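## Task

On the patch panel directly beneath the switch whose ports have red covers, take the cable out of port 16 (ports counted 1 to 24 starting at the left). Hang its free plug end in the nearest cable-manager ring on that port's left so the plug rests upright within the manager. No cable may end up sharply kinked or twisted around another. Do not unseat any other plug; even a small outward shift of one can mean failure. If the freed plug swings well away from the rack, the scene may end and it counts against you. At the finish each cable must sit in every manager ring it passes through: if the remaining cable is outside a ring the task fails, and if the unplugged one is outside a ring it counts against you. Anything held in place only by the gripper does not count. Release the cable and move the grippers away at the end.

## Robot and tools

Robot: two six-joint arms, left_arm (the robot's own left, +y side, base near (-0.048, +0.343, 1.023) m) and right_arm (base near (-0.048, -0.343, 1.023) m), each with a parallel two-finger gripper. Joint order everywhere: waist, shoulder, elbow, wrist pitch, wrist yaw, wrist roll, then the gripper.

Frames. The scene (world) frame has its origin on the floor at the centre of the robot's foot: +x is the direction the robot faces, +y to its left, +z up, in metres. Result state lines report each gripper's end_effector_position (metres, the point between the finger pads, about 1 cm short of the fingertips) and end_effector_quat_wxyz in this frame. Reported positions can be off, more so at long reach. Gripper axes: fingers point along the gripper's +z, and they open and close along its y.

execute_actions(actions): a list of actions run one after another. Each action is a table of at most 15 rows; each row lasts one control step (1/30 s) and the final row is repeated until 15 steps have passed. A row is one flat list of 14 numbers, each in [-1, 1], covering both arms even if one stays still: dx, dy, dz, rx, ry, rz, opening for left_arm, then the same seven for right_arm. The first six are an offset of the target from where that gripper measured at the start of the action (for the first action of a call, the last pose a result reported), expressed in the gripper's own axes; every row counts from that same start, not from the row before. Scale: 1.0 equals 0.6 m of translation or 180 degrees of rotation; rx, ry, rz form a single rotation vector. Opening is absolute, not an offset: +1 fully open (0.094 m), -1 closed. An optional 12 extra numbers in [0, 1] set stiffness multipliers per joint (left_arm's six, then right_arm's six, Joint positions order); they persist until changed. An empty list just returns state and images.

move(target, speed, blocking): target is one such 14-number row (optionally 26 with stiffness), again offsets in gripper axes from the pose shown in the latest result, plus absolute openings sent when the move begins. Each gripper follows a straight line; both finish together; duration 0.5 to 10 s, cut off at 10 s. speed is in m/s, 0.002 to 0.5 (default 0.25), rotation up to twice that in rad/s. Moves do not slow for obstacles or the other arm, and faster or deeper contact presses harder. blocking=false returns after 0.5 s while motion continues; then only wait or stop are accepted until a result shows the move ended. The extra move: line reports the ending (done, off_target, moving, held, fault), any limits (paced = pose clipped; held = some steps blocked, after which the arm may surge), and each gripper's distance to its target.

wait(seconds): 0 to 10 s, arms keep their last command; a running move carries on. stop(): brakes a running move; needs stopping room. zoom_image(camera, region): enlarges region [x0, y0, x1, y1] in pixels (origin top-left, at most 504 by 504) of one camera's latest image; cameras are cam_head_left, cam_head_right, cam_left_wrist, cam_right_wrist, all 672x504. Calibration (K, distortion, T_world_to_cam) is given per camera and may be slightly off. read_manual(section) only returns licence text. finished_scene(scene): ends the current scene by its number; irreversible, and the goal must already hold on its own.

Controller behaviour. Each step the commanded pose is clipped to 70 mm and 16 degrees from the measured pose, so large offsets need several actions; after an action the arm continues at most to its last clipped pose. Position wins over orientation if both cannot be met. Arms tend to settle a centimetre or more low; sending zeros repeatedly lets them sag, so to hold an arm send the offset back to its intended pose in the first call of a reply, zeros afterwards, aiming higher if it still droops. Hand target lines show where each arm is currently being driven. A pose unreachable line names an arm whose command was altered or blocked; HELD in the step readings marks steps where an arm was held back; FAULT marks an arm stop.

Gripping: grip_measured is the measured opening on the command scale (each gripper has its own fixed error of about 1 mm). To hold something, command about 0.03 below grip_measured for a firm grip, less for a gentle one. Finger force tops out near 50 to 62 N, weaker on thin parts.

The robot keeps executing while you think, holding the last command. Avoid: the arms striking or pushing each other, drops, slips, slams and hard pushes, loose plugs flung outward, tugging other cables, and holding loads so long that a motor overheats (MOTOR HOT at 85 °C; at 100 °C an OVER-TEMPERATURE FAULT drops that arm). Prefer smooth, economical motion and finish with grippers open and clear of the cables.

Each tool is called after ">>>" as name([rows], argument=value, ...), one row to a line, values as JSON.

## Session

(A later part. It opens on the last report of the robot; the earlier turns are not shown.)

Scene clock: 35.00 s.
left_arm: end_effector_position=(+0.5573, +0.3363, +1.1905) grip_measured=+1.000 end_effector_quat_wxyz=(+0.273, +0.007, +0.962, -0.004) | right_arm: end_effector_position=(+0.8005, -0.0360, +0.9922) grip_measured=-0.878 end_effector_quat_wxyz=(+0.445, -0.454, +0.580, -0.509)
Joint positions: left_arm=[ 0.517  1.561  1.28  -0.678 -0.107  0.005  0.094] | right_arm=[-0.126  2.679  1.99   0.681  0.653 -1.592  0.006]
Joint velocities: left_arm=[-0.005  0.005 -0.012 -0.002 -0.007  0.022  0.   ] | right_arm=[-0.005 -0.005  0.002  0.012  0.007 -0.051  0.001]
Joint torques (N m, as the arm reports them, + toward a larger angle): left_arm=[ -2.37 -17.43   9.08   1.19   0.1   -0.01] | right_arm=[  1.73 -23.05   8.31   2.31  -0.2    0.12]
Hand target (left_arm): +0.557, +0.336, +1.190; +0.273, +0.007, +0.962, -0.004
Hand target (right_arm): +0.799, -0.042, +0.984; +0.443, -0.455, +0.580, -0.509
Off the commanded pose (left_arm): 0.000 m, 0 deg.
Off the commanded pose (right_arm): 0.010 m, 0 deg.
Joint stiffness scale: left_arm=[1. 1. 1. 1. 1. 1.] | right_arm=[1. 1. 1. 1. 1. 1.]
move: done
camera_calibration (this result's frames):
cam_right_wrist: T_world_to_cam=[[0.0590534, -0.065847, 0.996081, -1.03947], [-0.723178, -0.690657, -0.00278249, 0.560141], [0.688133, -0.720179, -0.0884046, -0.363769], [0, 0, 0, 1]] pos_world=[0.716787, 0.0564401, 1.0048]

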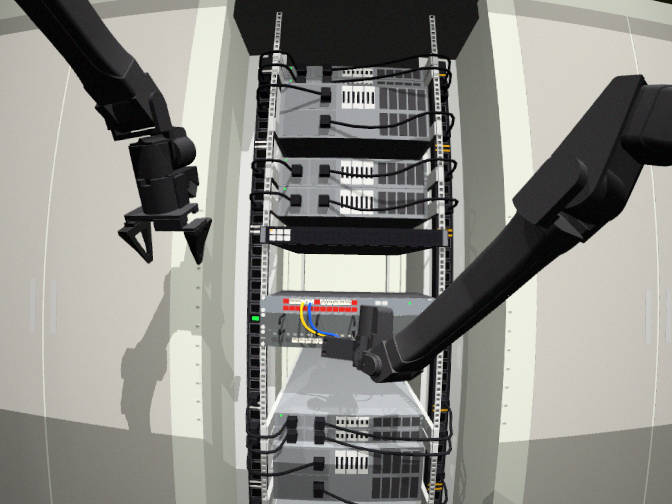

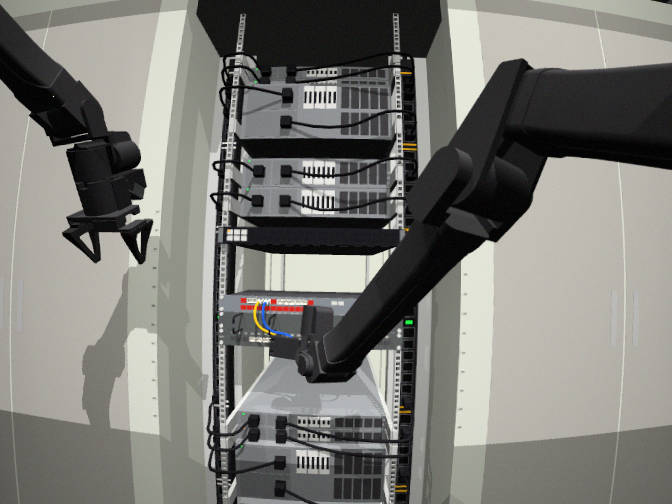

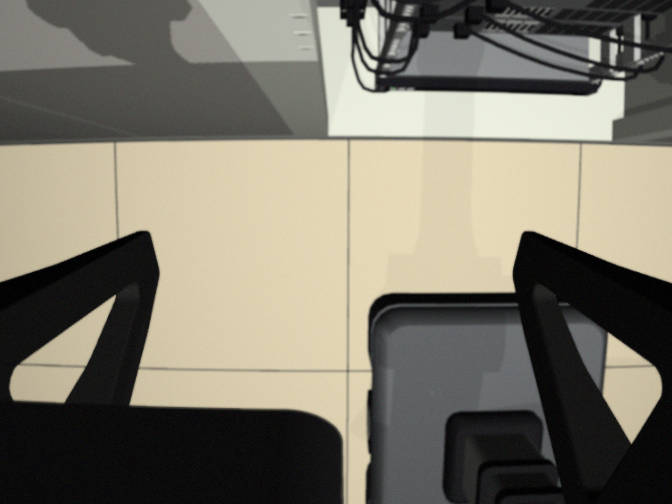

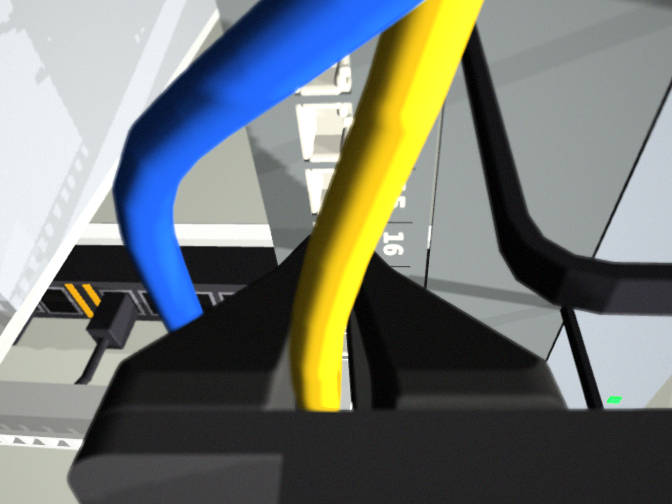

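>>> move(target=[0,0,0,0,0,0,1,0,0,0,0,0,0,-0.55])

>>> move(target=[0,0,0,0,0,0,1,0.065,0.03,0.02,0,0.015,0,-0.55], speed=0.03)

Scene clock: 35.97 s.
left_arm: end_effector_position=(+0.5573, +0.3363, +1.1905) grip_measured=+1.000 end_effector_quat_wxyz=(+0.273, +0.007, +0.962, -0.004) | right_arm: end_effector_position=(+0.8015, -0.0361, +0.9975) grip_measured=-0.552 end_effector_quat_wxyz=(+0.447, -0.452, +0.579, -0.510)
Joint positions: left_arm=[ 0.517  1.561  1.28  -0.678 -0.107  0.005  0.094] | right_arm=[-0.126  2.673  1.99   0.681  0.653 -1.592  0.021]
Joint velocities: left_arm=[ 0.005 -0.005 -0.027 -0.007 -0.081 -0.007  0.   ] | right_arm=[-0.024 -0.005  0.002  0.002 -0.066 -0.022  0.   ]
Joint torques (N m, as the arm reports them, + toward a larger angle): left_arm=[ -2.39 -17.27   9.08   1.22   0.12   0.01] | right_arm=[  2.31 -23.03   9.29   1.88   0.03   0.11]
Hand target (left_arm): +0.557, +0.336, +1.190; +0.273, +0.007, +0.962, -0.004
Hand target (right_arm): +0.800, -0.036, +0.992; +0.445, -0.455, +0.580, -0.509
Off the commanded pose (left_arm): 0.000 m, 0 deg.
Off the commanded pose (right_arm): 0.005 m, 0 deg.
Joint stiffness scale: left_arm=[1. 1. 1. 1. 1. 1.] | right_arm=[1. 1. 1. 1. 1. 1.]
move: done
camera_calibration (this result's frames):
cam_right_wrist: T_world_to_cam=[[0.0535956, -0.0685722, 0.996205, -1.04066], [-0.723613, -0.690152, -0.00857528, 0.566981], [0.688121, -0.720408, -0.0866088, -0.365918], [0, 0, 0, 1]] pos_world=[0.717846, 0.0563323, 1.00989]

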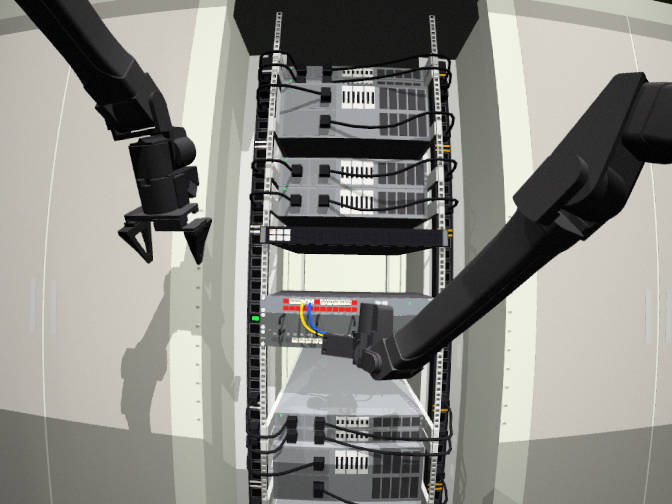

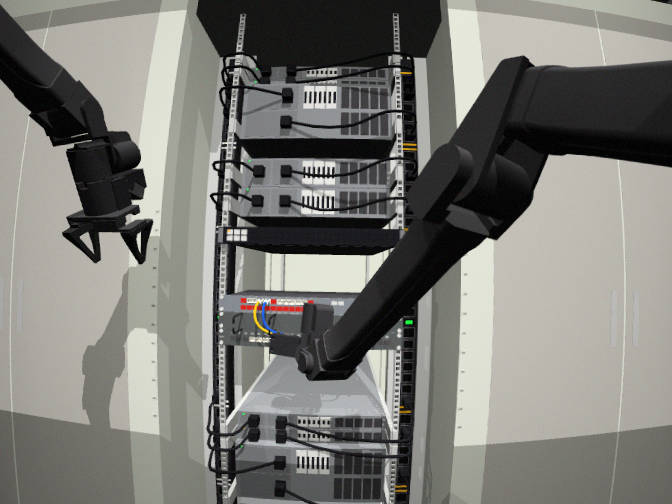

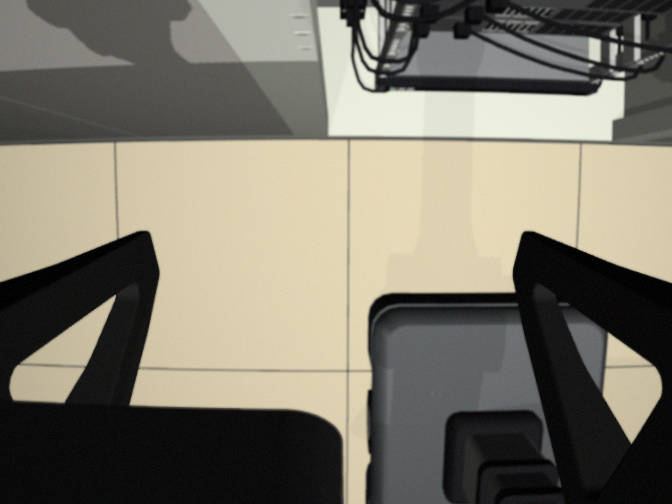

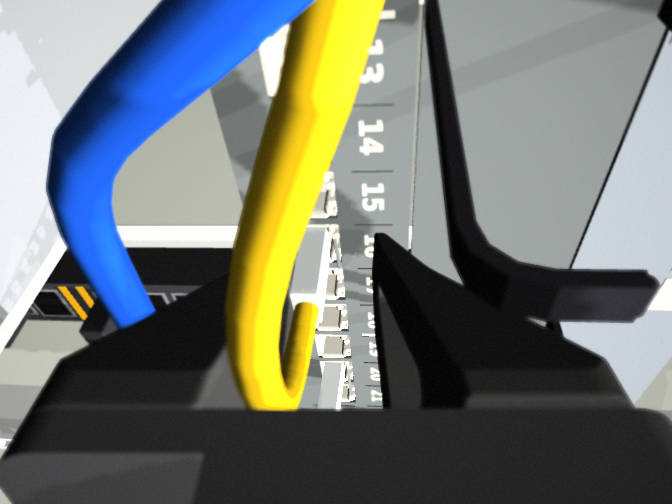

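Scene clock: 37.73 s.
left_arm: end_effector_position=(+0.5573, +0.3363, +1.1905) grip_measured=+1.000 end_effector_quat_wxyz=(+0.273, +0.007, +0.962, -0.004) | right_arm: end_effector_position=(+0.8005, -0.0418, +0.9967) grip_measured=-0.552 end_effector_quat_wxyz=(+0.450, -0.446, +0.580, -0.513)
Joint positions: left_arm=[ 0.517  1.561  1.28  -0.678 -0.107  0.005  0.094] | right_arm=[-0.132  2.673  1.978  0.708  0.653 -1.592  0.021]
Joint velocities: left_arm=[-0.005 -0.005 -0.007 -0.002 -0.11  -0.095  0.   ] | right_arm=[ 0.005 -0.015 -0.002  0.007 -0.051  0.007 -0.001]
Joint torques (N m, as the arm reports them, + toward a larger angle): left_arm=[ -2.46 -17.37   9.05   1.16   0.11  -0.01] | right_arm=[ -0.83 -22.32   8.1    2.38   0.27   0.12]
Hand target (left_arm): +0.557, +0.336, +1.190; +0.273, +0.007, +0.962, -0.004
Hand target (right_arm): +0.804, -0.074, +0.976; +0.433, -0.440, +0.590, -0.520
Off the commanded pose (left_arm): 0.000 m, 0 deg.
Off the commanded pose (right_arm): 0.039 m, 3 deg.
Joint stiffness scale: left_arm=[1. 1. 1. 1. 1. 1.] | right_arm=[1. 1. 1. 1. 1. 1.]
move: off_target (right_arm)
camera_calibration (this result's frames):
cam_right_wrist: T_world_to_cam=[[0.0403781, -0.0750849, 0.996359, -1.03002], [-0.728199, -0.685009, -0.0221109, 0.579647], [0.684175, -0.724655, -0.0823361, -0.370724], [0, 0, 0, 1]] pos_world=[0.717329, 0.0510766, 1.00856]

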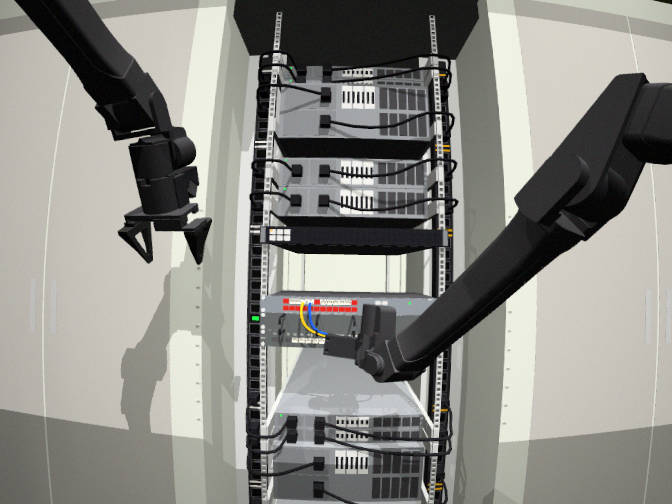

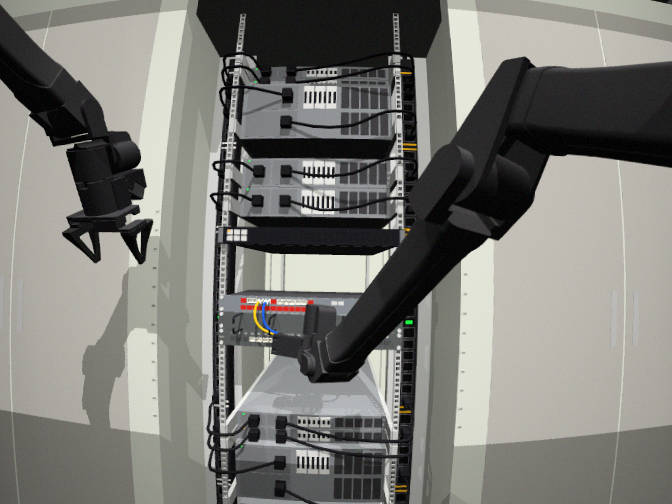

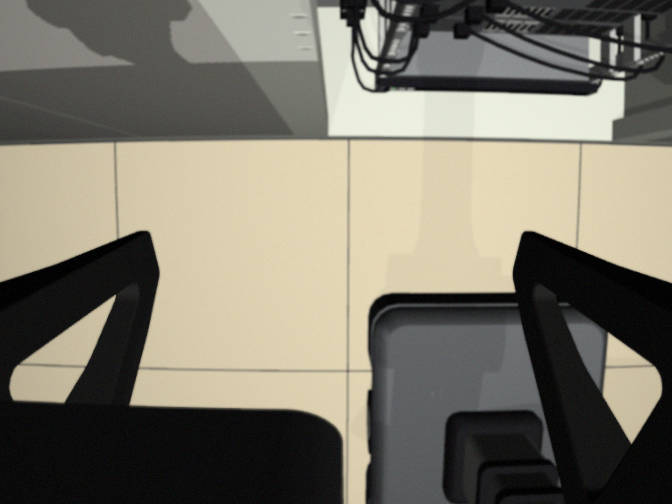

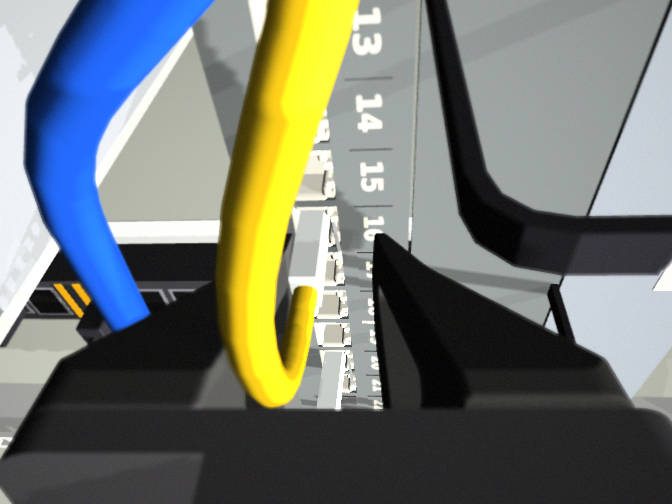

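>>> move(target=[0,0,0,0,0,0,1,0.065,0.06,0.04,-0.01,0.01,-0.01,-0.55], speed=0.03)

Scene clock: 40.33 s.
left_arm: end_effector_position=(+0.5573, +0.3363, +1.1905) grip_measured=+1.000 end_effector_quat_wxyz=(+0.273, +0.007, +0.962, -0.004) | right_arm: end_effector_position=(+0.8026, -0.0421, +0.9966) grip_measured=-0.552 end_effector_quat_wxyz=(+0.455, -0.450, +0.576, -0.509)
Joint positions: left_arm=[ 0.517  1.561  1.28  -0.678 -0.107  0.005  0.094] | right_arm=[-0.136  2.673  1.978  0.708  0.631 -1.592  0.021]
Joint velocities: left_arm=[-0.005 -0.015 -0.002 -0.007  0.007 -0.037  0.   ] | right_arm=[-0.005 -0.005  0.007  0.002 -0.022 -0.066 -0.   ]
Joint torques (N m, as the arm reports them, + toward a larger angle): left_arm=[ -2.41 -17.48   9.14   1.16   0.11  -0.02] | right_arm=[ -2.02 -20.36  10.33   1.63   0.04   0.04]
Hand target (left_arm): +0.557, +0.336, +1.190; +0.273, +0.007, +0.962, -0.004
Hand target (right_arm): +0.811, -0.082, +0.958; +0.426, -0.454, +0.588, -0.517
Off the commanded pose (left_arm): 0.000 m, 0 deg.
Off the commanded pose (right_arm): 0.058 m, 4 deg.
Joint stiffness scale: left_arm=[1. 1. 1. 1. 1. 1.] | right_arm=[1. 1. 1. 1. 1. 1.]
move: off_target (right_arm)
camera_calibration (this result's frames):
cam_right_wrist: T_world_to_cam=[[0.0399493, -0.0752092, 0.996367, -1.02967], [-0.716367, -0.697313, -0.0239129, 0.572784], [0.696579, -0.71281, -0.0817347, -0.382362], [0, 0, 0, 1]] pos_world=[0.717804, 0.0494179, 1.00837]

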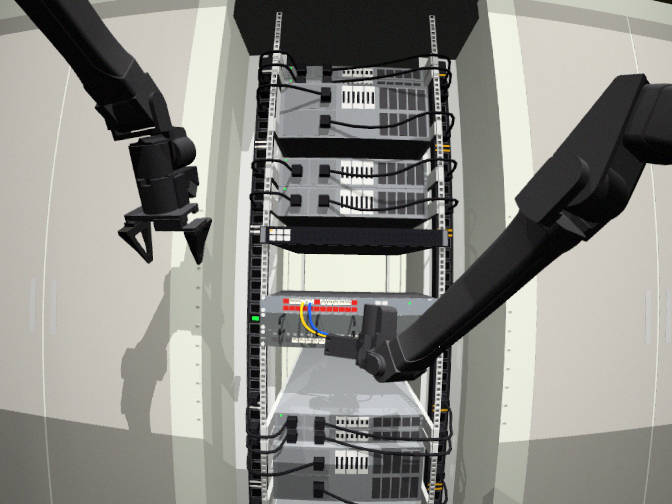

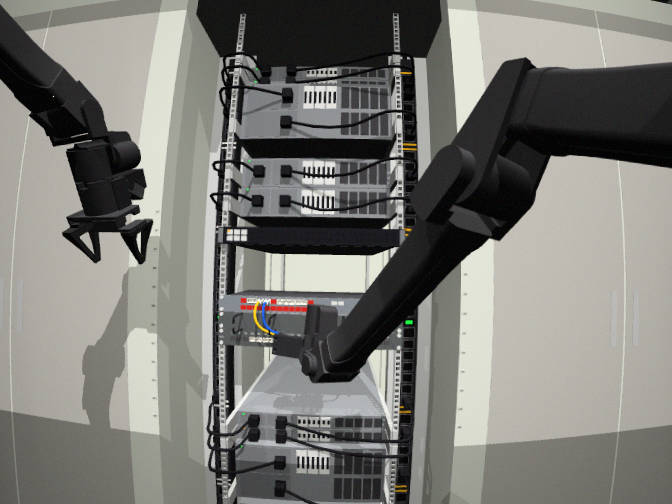

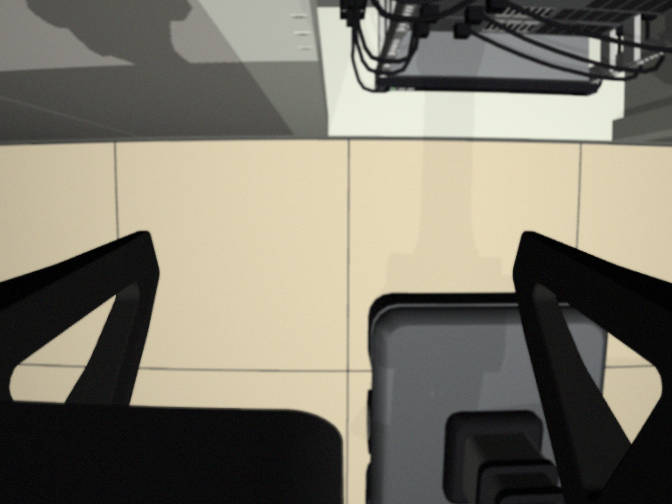

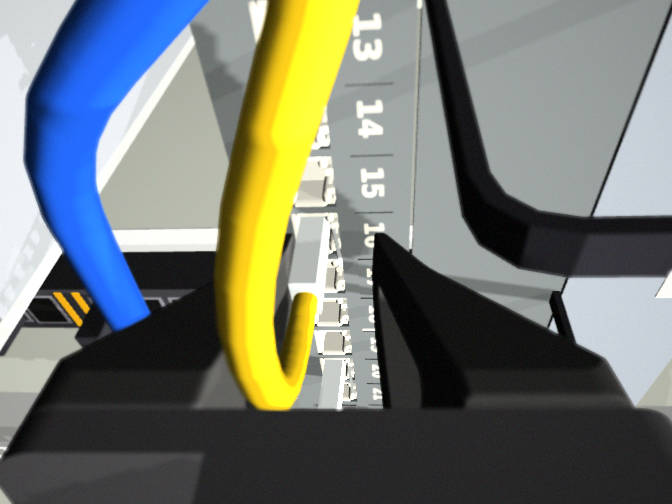

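>>> move(target=[0,0,0,0,0,0,1,0.02,0.085,0.03,-0.015,0.01,-0.01,-0.6], speed=0.03)

>>> move(target=[0,0,0,0,0,0,1,0.065,0.03,0.03,-0.01,0.025,0,-0.6], speed=0.03)

Scene clock: 44.23 s.
left_arm: end_effector_position=(+0.5573, +0.3363, +1.1905) grip_measured=+1.000 end_effector_quat_wxyz=(+0.273, +0.007, +0.962, -0.004) | right_arm: end_effector_position=(+0.8053, -0.0410, +0.9922) grip_measured=-0.599 end_effector_quat_wxyz=(+0.450, -0.449, +0.579, -0.511)
Joint positions: left_arm=[ 0.517  1.561  1.28  -0.678 -0.107  0.005  0.094] | right_arm=[-0.135  2.69   2.005  0.693  0.644 -1.592  0.019]
Joint velocities: left_arm=[-0.005 -0.015 -0.022 -0.022 -0.081 -0.007  0.   ] | right_arm=[-0.005 -0.005  0.007 -0.002 -0.007  0.007 -0.   ]
Joint torques (N m, as the arm reports them, + toward a larger angle): left_arm=[ -2.37 -17.49   9.12   1.13   0.1   -0.01] | right_arm=[  0.5  -18.77  13.43   0.8   -0.07   0.14]
Hand target (left_arm): +0.557, +0.336, +1.190; +0.273, +0.007, +0.962, -0.004
Hand target (right_arm): +0.809, -0.054, +0.946; +0.428, -0.462, +0.587, -0.509
Off the commanded pose (left_arm): 0.000 m, 0 deg.
Off the commanded pose (right_arm): 0.051 m, 3 deg.
Joint stiffness scale: left_arm=[1. 1. 1. 1. 1. 1.] | right_arm=[1. 1. 1. 1. 1. 1.]
move: off_target (right_arm)
camera_calibration (this result's frames):
cam_right_wrist: T_world_to_cam=[[0.0450342, -0.0727648, 0.996332, -1.02929], [-0.72423, -0.689334, -0.0176087, 0.575753], [0.688087, -0.72078, -0.083742, -0.3754], [0, 0, 0, 1]] pos_world=[0.721638, 0.051409, 1.00422]

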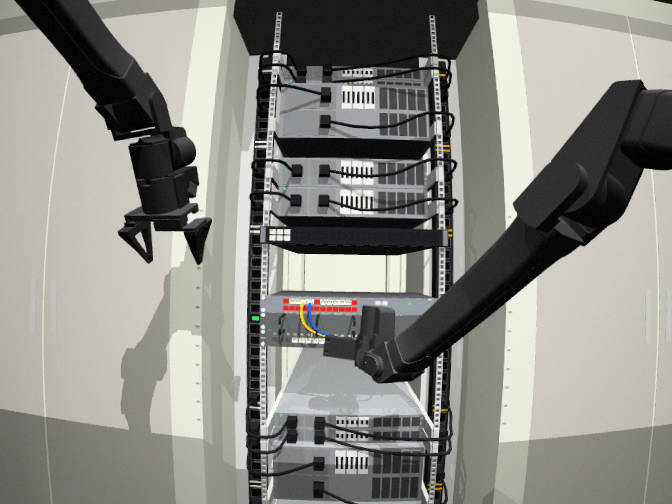

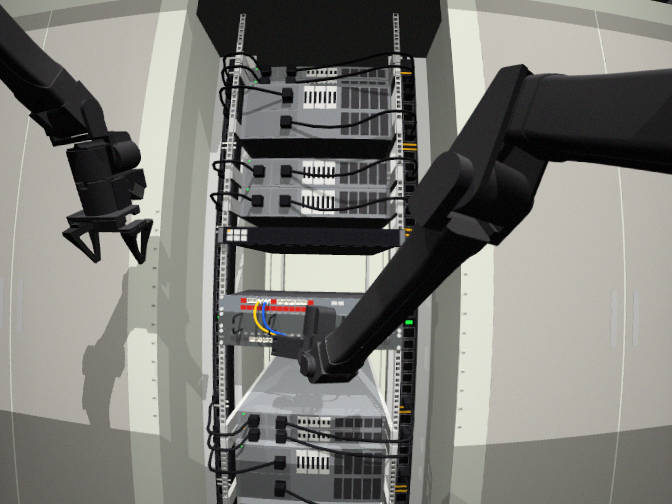

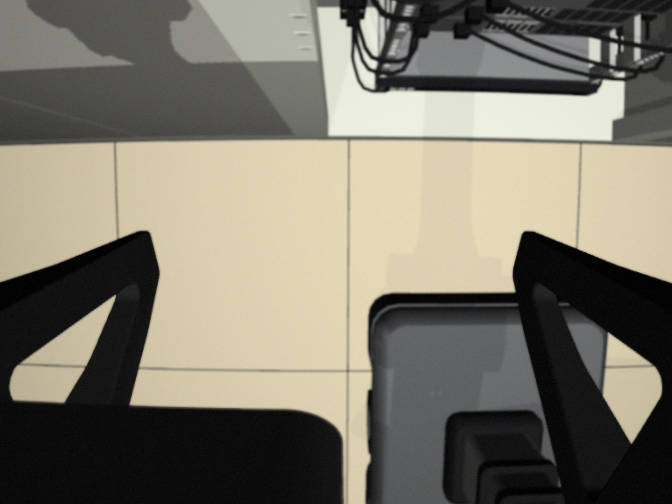

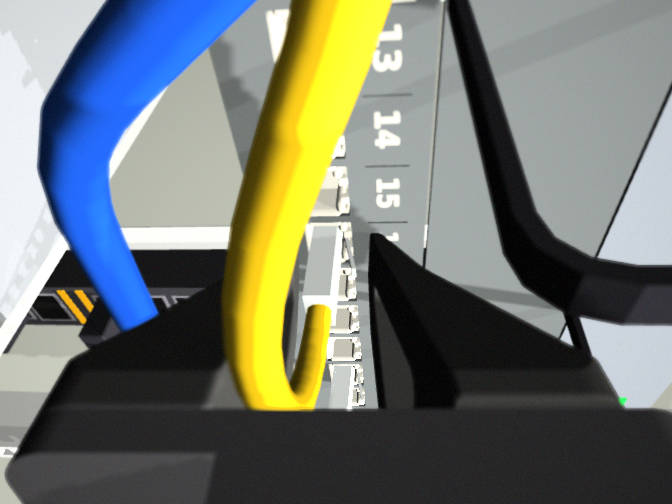

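Scene clock: 46.00 s.
left_arm: end_effector_position=(+0.5573, +0.3363, +1.1905) grip_measured=+1.000 end_effector_quat_wxyz=(+0.273, +0.007, +0.962, -0.004) | right_arm: end_effector_position=(+0.8044, -0.0441, +0.9923) grip_measured=-0.599 end_effector_quat_wxyz=(+0.443, -0.444, +0.585, -0.514)
Joint positions: left_arm=[ 0.517  1.561  1.28  -0.678 -0.107  0.005  0.094] | right_arm=[-0.134  2.687  2.005  0.685  0.669 -1.588  0.019]
Joint velocities: left_arm=[-0.015  0.005 -0.002  0.012  0.066 -0.022  0.   ] | right_arm=[ 0.005 -0.015  0.007 -0.002  0.022 -0.037 -0.   ]
Joint torques (N m, as the arm reports them, + toward a larger angle): left_arm=[ -2.24 -17.21   9.12   1.2    0.1   -0.02] | right_arm=[ -1.31 -22.25   9.74   1.16   0.61   0.31]
Hand target (left_arm): +0.557, +0.336, +1.190; +0.273, +0.007, +0.962, -0.004
Hand target (right_arm): +0.813, -0.081, +0.971; +0.420, -0.436, +0.604, -0.519
Off the commanded pose (left_arm): 0.000 m, 0 deg.
Off the commanded pose (right_arm): 0.044 m, 3 deg.
Joint stiffness scale: left_arm=[1. 1. 1. 1. 1. 1.] | right_arm=[1. 1. 1. 1. 1. 1.]
move: off_target (right_arm)
camera_calibration (this result's frames):
cam_right_wrist: T_world_to_cam=[[0.0497537, -0.0744878, 0.99598, -1.03308], [-0.740138, -0.672323, -0.0133088, 0.582259], [0.670612, -0.736501, -0.0885818, -0.358822], [0, 0, 0, 1]] pos_world=[0.722982, 0.050242, 1.00489]

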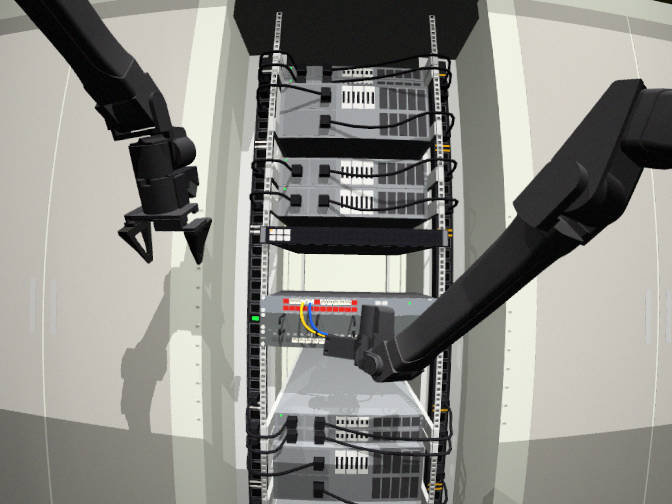

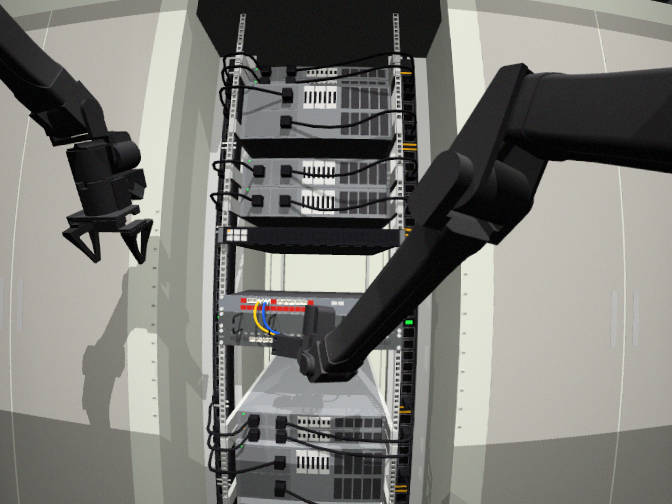

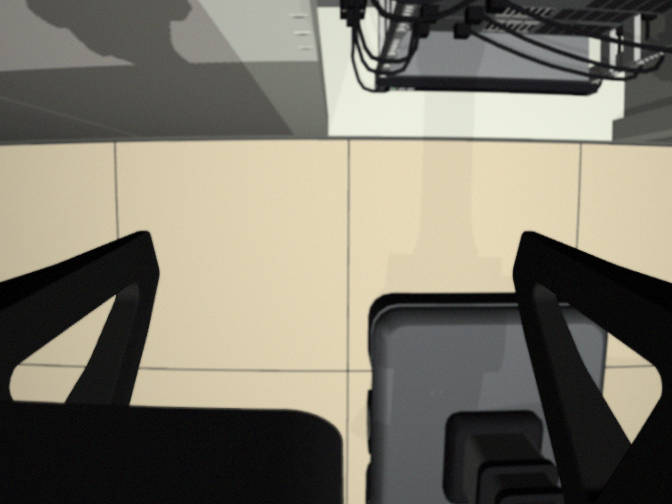

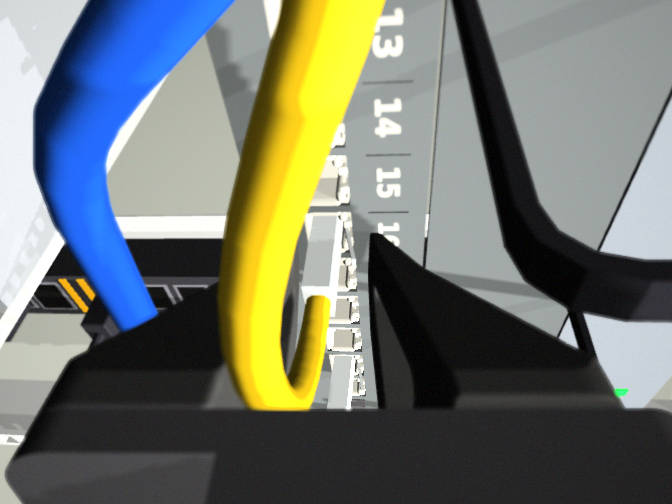

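Pivoting on ring 4; add yaw and try closing.

>>> move(target=[0,0,0,0,0,0,1,0.04,0.04,0.035,-0.01,0.06,-0.015,-0.65], speed=0.03)

>>> move(target=[0,0,0,0,0,0,1,0.02,0.03,0.015,0,0,0,-0.87], speed=0.03)

Scene clock: 50.10 s.
left_arm: end_effector_position=(+0.5573, +0.3363, +1.1905) grip_measured=+1.000 end_effector_quat_wxyz=(+0.273, +0.007, +0.962, -0.004) | right_arm: end_effector_position=(+0.8044, -0.0507, +0.9924) grip_measured=-0.649 end_effector_quat_wxyz=(+0.389, -0.411, +0.619, -0.545)
Joint positions: left_arm=[ 0.517  1.561  1.28  -0.678 -0.107  0.005  0.094] | right_arm=[-0.116  2.718  2.088  0.612  0.841 -1.588  0.016]
Joint velocities: left_arm=[-0.015  0.005 -0.012 -0.002 -0.051  0.081  0.   ] | right_arm=[ 0.005  0.005  0.002  0.002 -0.051 -0.051 -0.   ]
Joint torques (N m, as the arm reports them, + toward a larger angle): left_arm=[ -2.39 -17.32   9.14   1.19   0.12  -0.01] | right_arm=[ -0.02 -20.26  14.4    0.85   0.28  -0.06]
Hand target (left_arm): +0.557, +0.336, +1.190; +0.273, +0.007, +0.962, -0.004
Hand target (right_arm): +0.814, -0.071, +0.966; +0.366, -0.415, +0.622, -0.553
Off the commanded pose (left_arm): 0.000 m, 0 deg.
Off the commanded pose (right_arm): 0.036 m, 3 deg.
Joint stiffness scale: left_arm=[1. 1. 1. 1. 1. 1.] | right_arm=[1. 1. 1. 1. 1. 1.]
move: off_target (right_arm)
camera_calibration (this result's frames):
cam_right_wrist: T_world_to_cam=[[0.0708442, -0.0638888, 0.995439, -1.04959], [-0.832841, -0.553001, 0.0237798, 0.621694], [0.54896, -0.830727, -0.0923861, -0.266774], [0, 0, 0, 1]] pos_world=[0.738577, 0.0551249, 1.00537]

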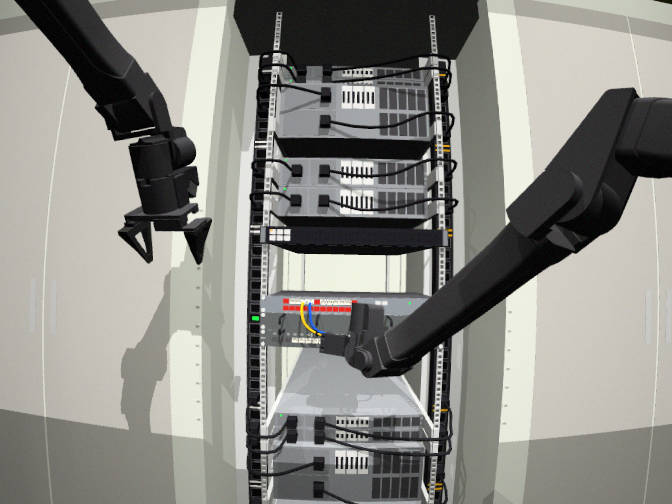

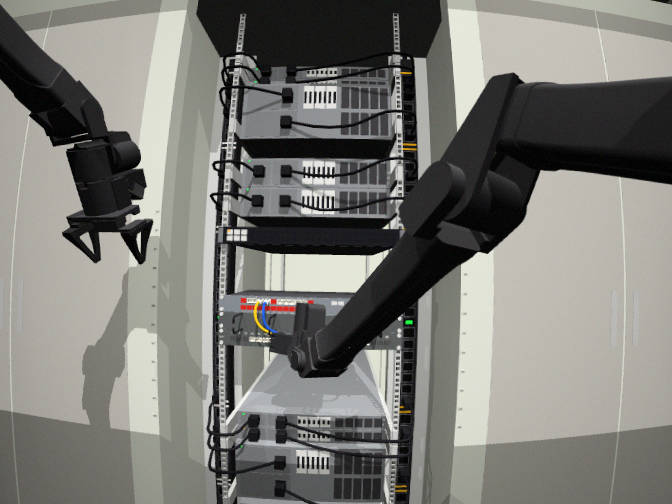

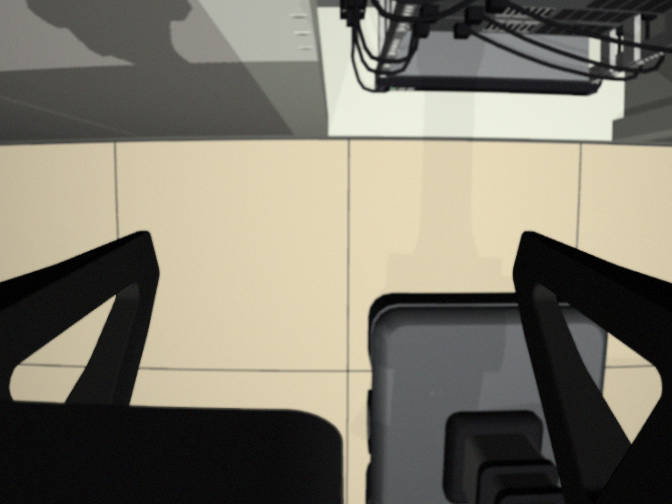

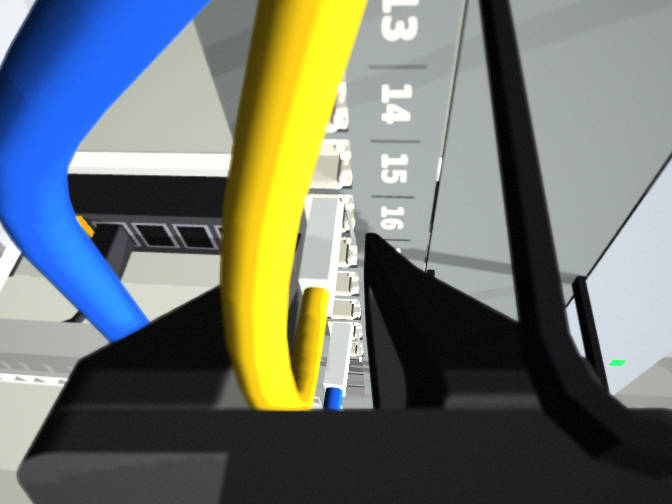

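Scene clock: 51.10 s.
left_arm: end_effector_position=(+0.5573, +0.3363, +1.1905) grip_measured=+1.000 end_effector_quat_wxyz=(+0.273, +0.007, +0.962, -0.004) | right_arm: end_effector_position=(+0.8038, -0.0489, +0.9920) grip_measured=-0.860 end_effector_quat_wxyz=(+0.392, -0.410, +0.618, -0.544)
Joint positions: left_arm=[ 0.517  1.561  1.28  -0.678 -0.107  0.005  0.094] | right_arm=[-0.115  2.72   2.087  0.62   0.837 -1.588  0.007]
Joint velocities: left_arm=[-0.005 -0.015 -0.007  0.002  0.081 -0.022  0.   ] | right_arm=[-0.005  0.005 -0.007  0.002 -0.139  0.007  0.   ]
Joint torques (N m, as the arm reports them, + toward a larger angle): left_arm=[ -2.64 -17.33   9.11   1.17   0.1   -0.02] | right_arm=[  0.59 -22.24   9.66   2.45  -0.59   0.12]
Hand target (left_arm): +0.557, +0.336, +1.190; +0.273, +0.007, +0.962, -0.004
Hand target (right_arm): +0.806, -0.063, +0.973; +0.389, -0.411, +0.619, -0.545
Off the commanded pose (left_arm): 0.000 m, 0 deg.
Off the commanded pose (right_arm): 0.024 m, 0 deg.
Joint stiffness scale: left_arm=[1. 1. 1. 1. 1. 1.] | right_arm=[1. 1. 1. 1. 1. 1.]
move: off_target (right_arm)
camera_calibration (this result's frames):
cam_right_wrist: T_world_to_cam=[[0.0656304, -0.0665269, 0.995624, -1.04517], [-0.830152, -0.557263, 0.0174868, 0.626024], [0.553661, -0.827667, -0.0918008, -0.269167], [0, 0, 0, 1]] pos_world=[0.737317, 0.0565474, 1.00494]

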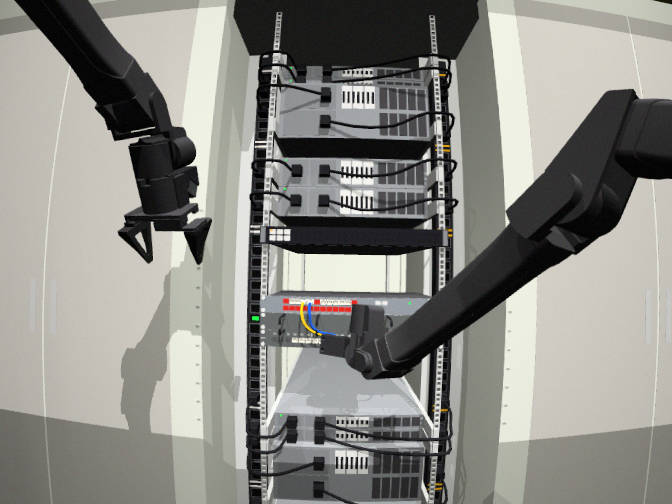

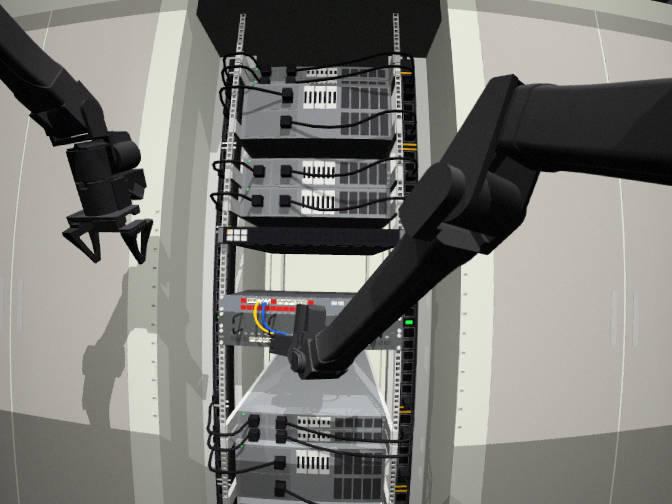

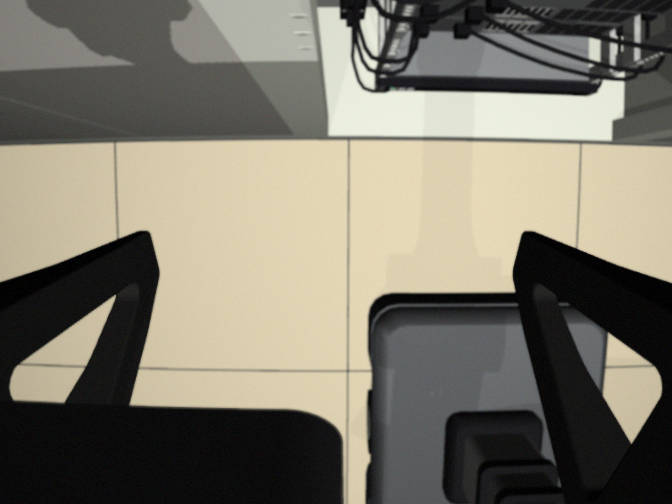

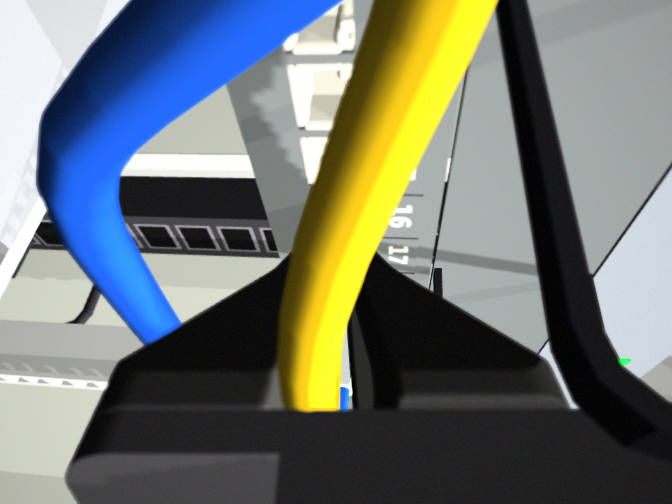

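>>> move(target=[0,0,0,0,0,0,1,0.03,0.01,-0.07,0,0,0,-0.9], speed=0.02)

Scene clock: 53.97 s.
left_arm: end_effector_position=(+0.5573, +0.3363, +1.1905) grip_measured=+1.000 end_effector_quat_wxyz=(+0.273, +0.007, +0.962, -0.004) | right_arm: end_effector_position=(+0.7640, -0.0580, +0.9896) grip_measured=-0.899 end_effector_quat_wxyz=(+0.388, -0.411, +0.619, -0.546)
Joint positions: left_arm=[ 0.517  1.561  1.28  -0.678 -0.107  0.005  0.094] | right_arm=[-0.101  2.633  1.88   0.736  0.857 -1.591  0.005]
Joint velocities: left_arm=[-0.005  0.005 -0.007 -0.002 -0.051  0.022  0.   ] | right_arm=[-0.005 -0.005 -0.012 -0.007  0.007  0.037 -0.001]
Joint torques (N m, as the arm reports them, + toward a larger angle): left_arm=[ -2.48 -17.36   9.1    1.11   0.11  -0.01] | right_arm=[  2.6  -22.92   7.7    2.33   0.25   0.15]
Hand target (left_arm): +0.557, +0.336, +1.190; +0.273, +0.007, +0.962, -0.004
Hand target (right_arm): +0.758, -0.051, +0.989; +0.393, -0.410, +0.618, -0.544
Off the commanded pose (left_arm): 0.000 m, 0 deg.
Off the commanded pose (right_arm): 0.010 m, 1 deg.
Joint stiffness scale: left_arm=[1. 1. 1. 1. 1. 1.] | right_arm=[1. 1. 1. 1. 1. 1.]
move: done
camera_calibration (this result's frames):
cam_right_wrist: T_world_to_cam=[[0.0706835, -0.0616782, 0.99559, -1.04427], [-0.833178, -0.552443, 0.0249282, 0.58315], [0.54847, -0.831265, -0.0904375, -0.252467], [0, 0, 0, 1]] pos_world=[0.698151, 0.0478812, 1.0023]

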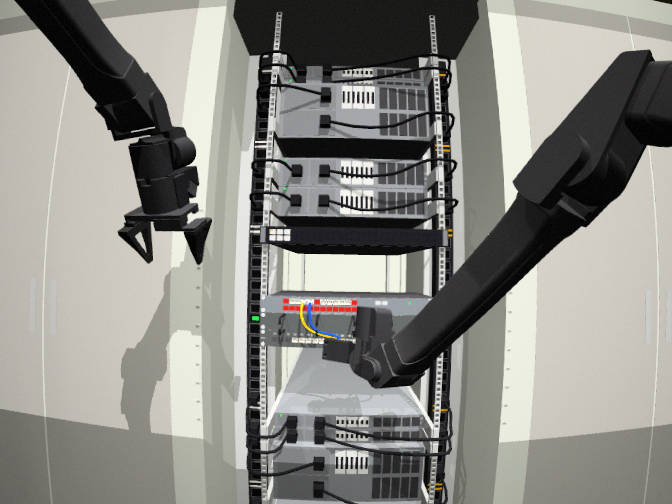

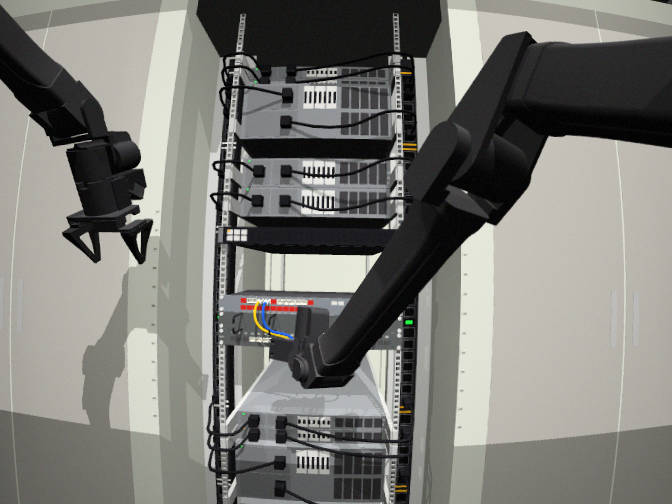

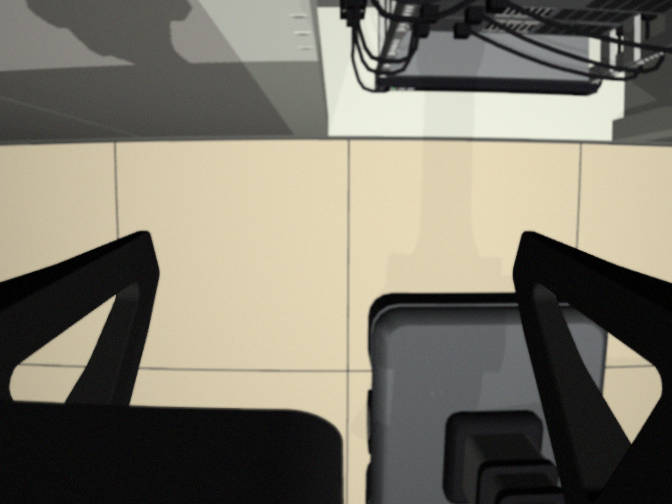

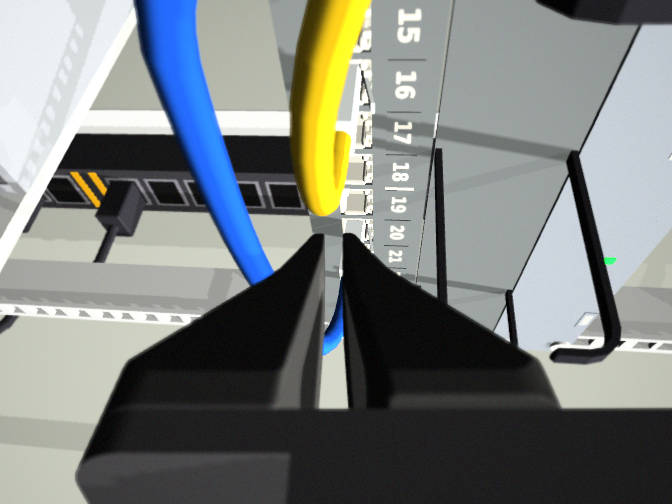

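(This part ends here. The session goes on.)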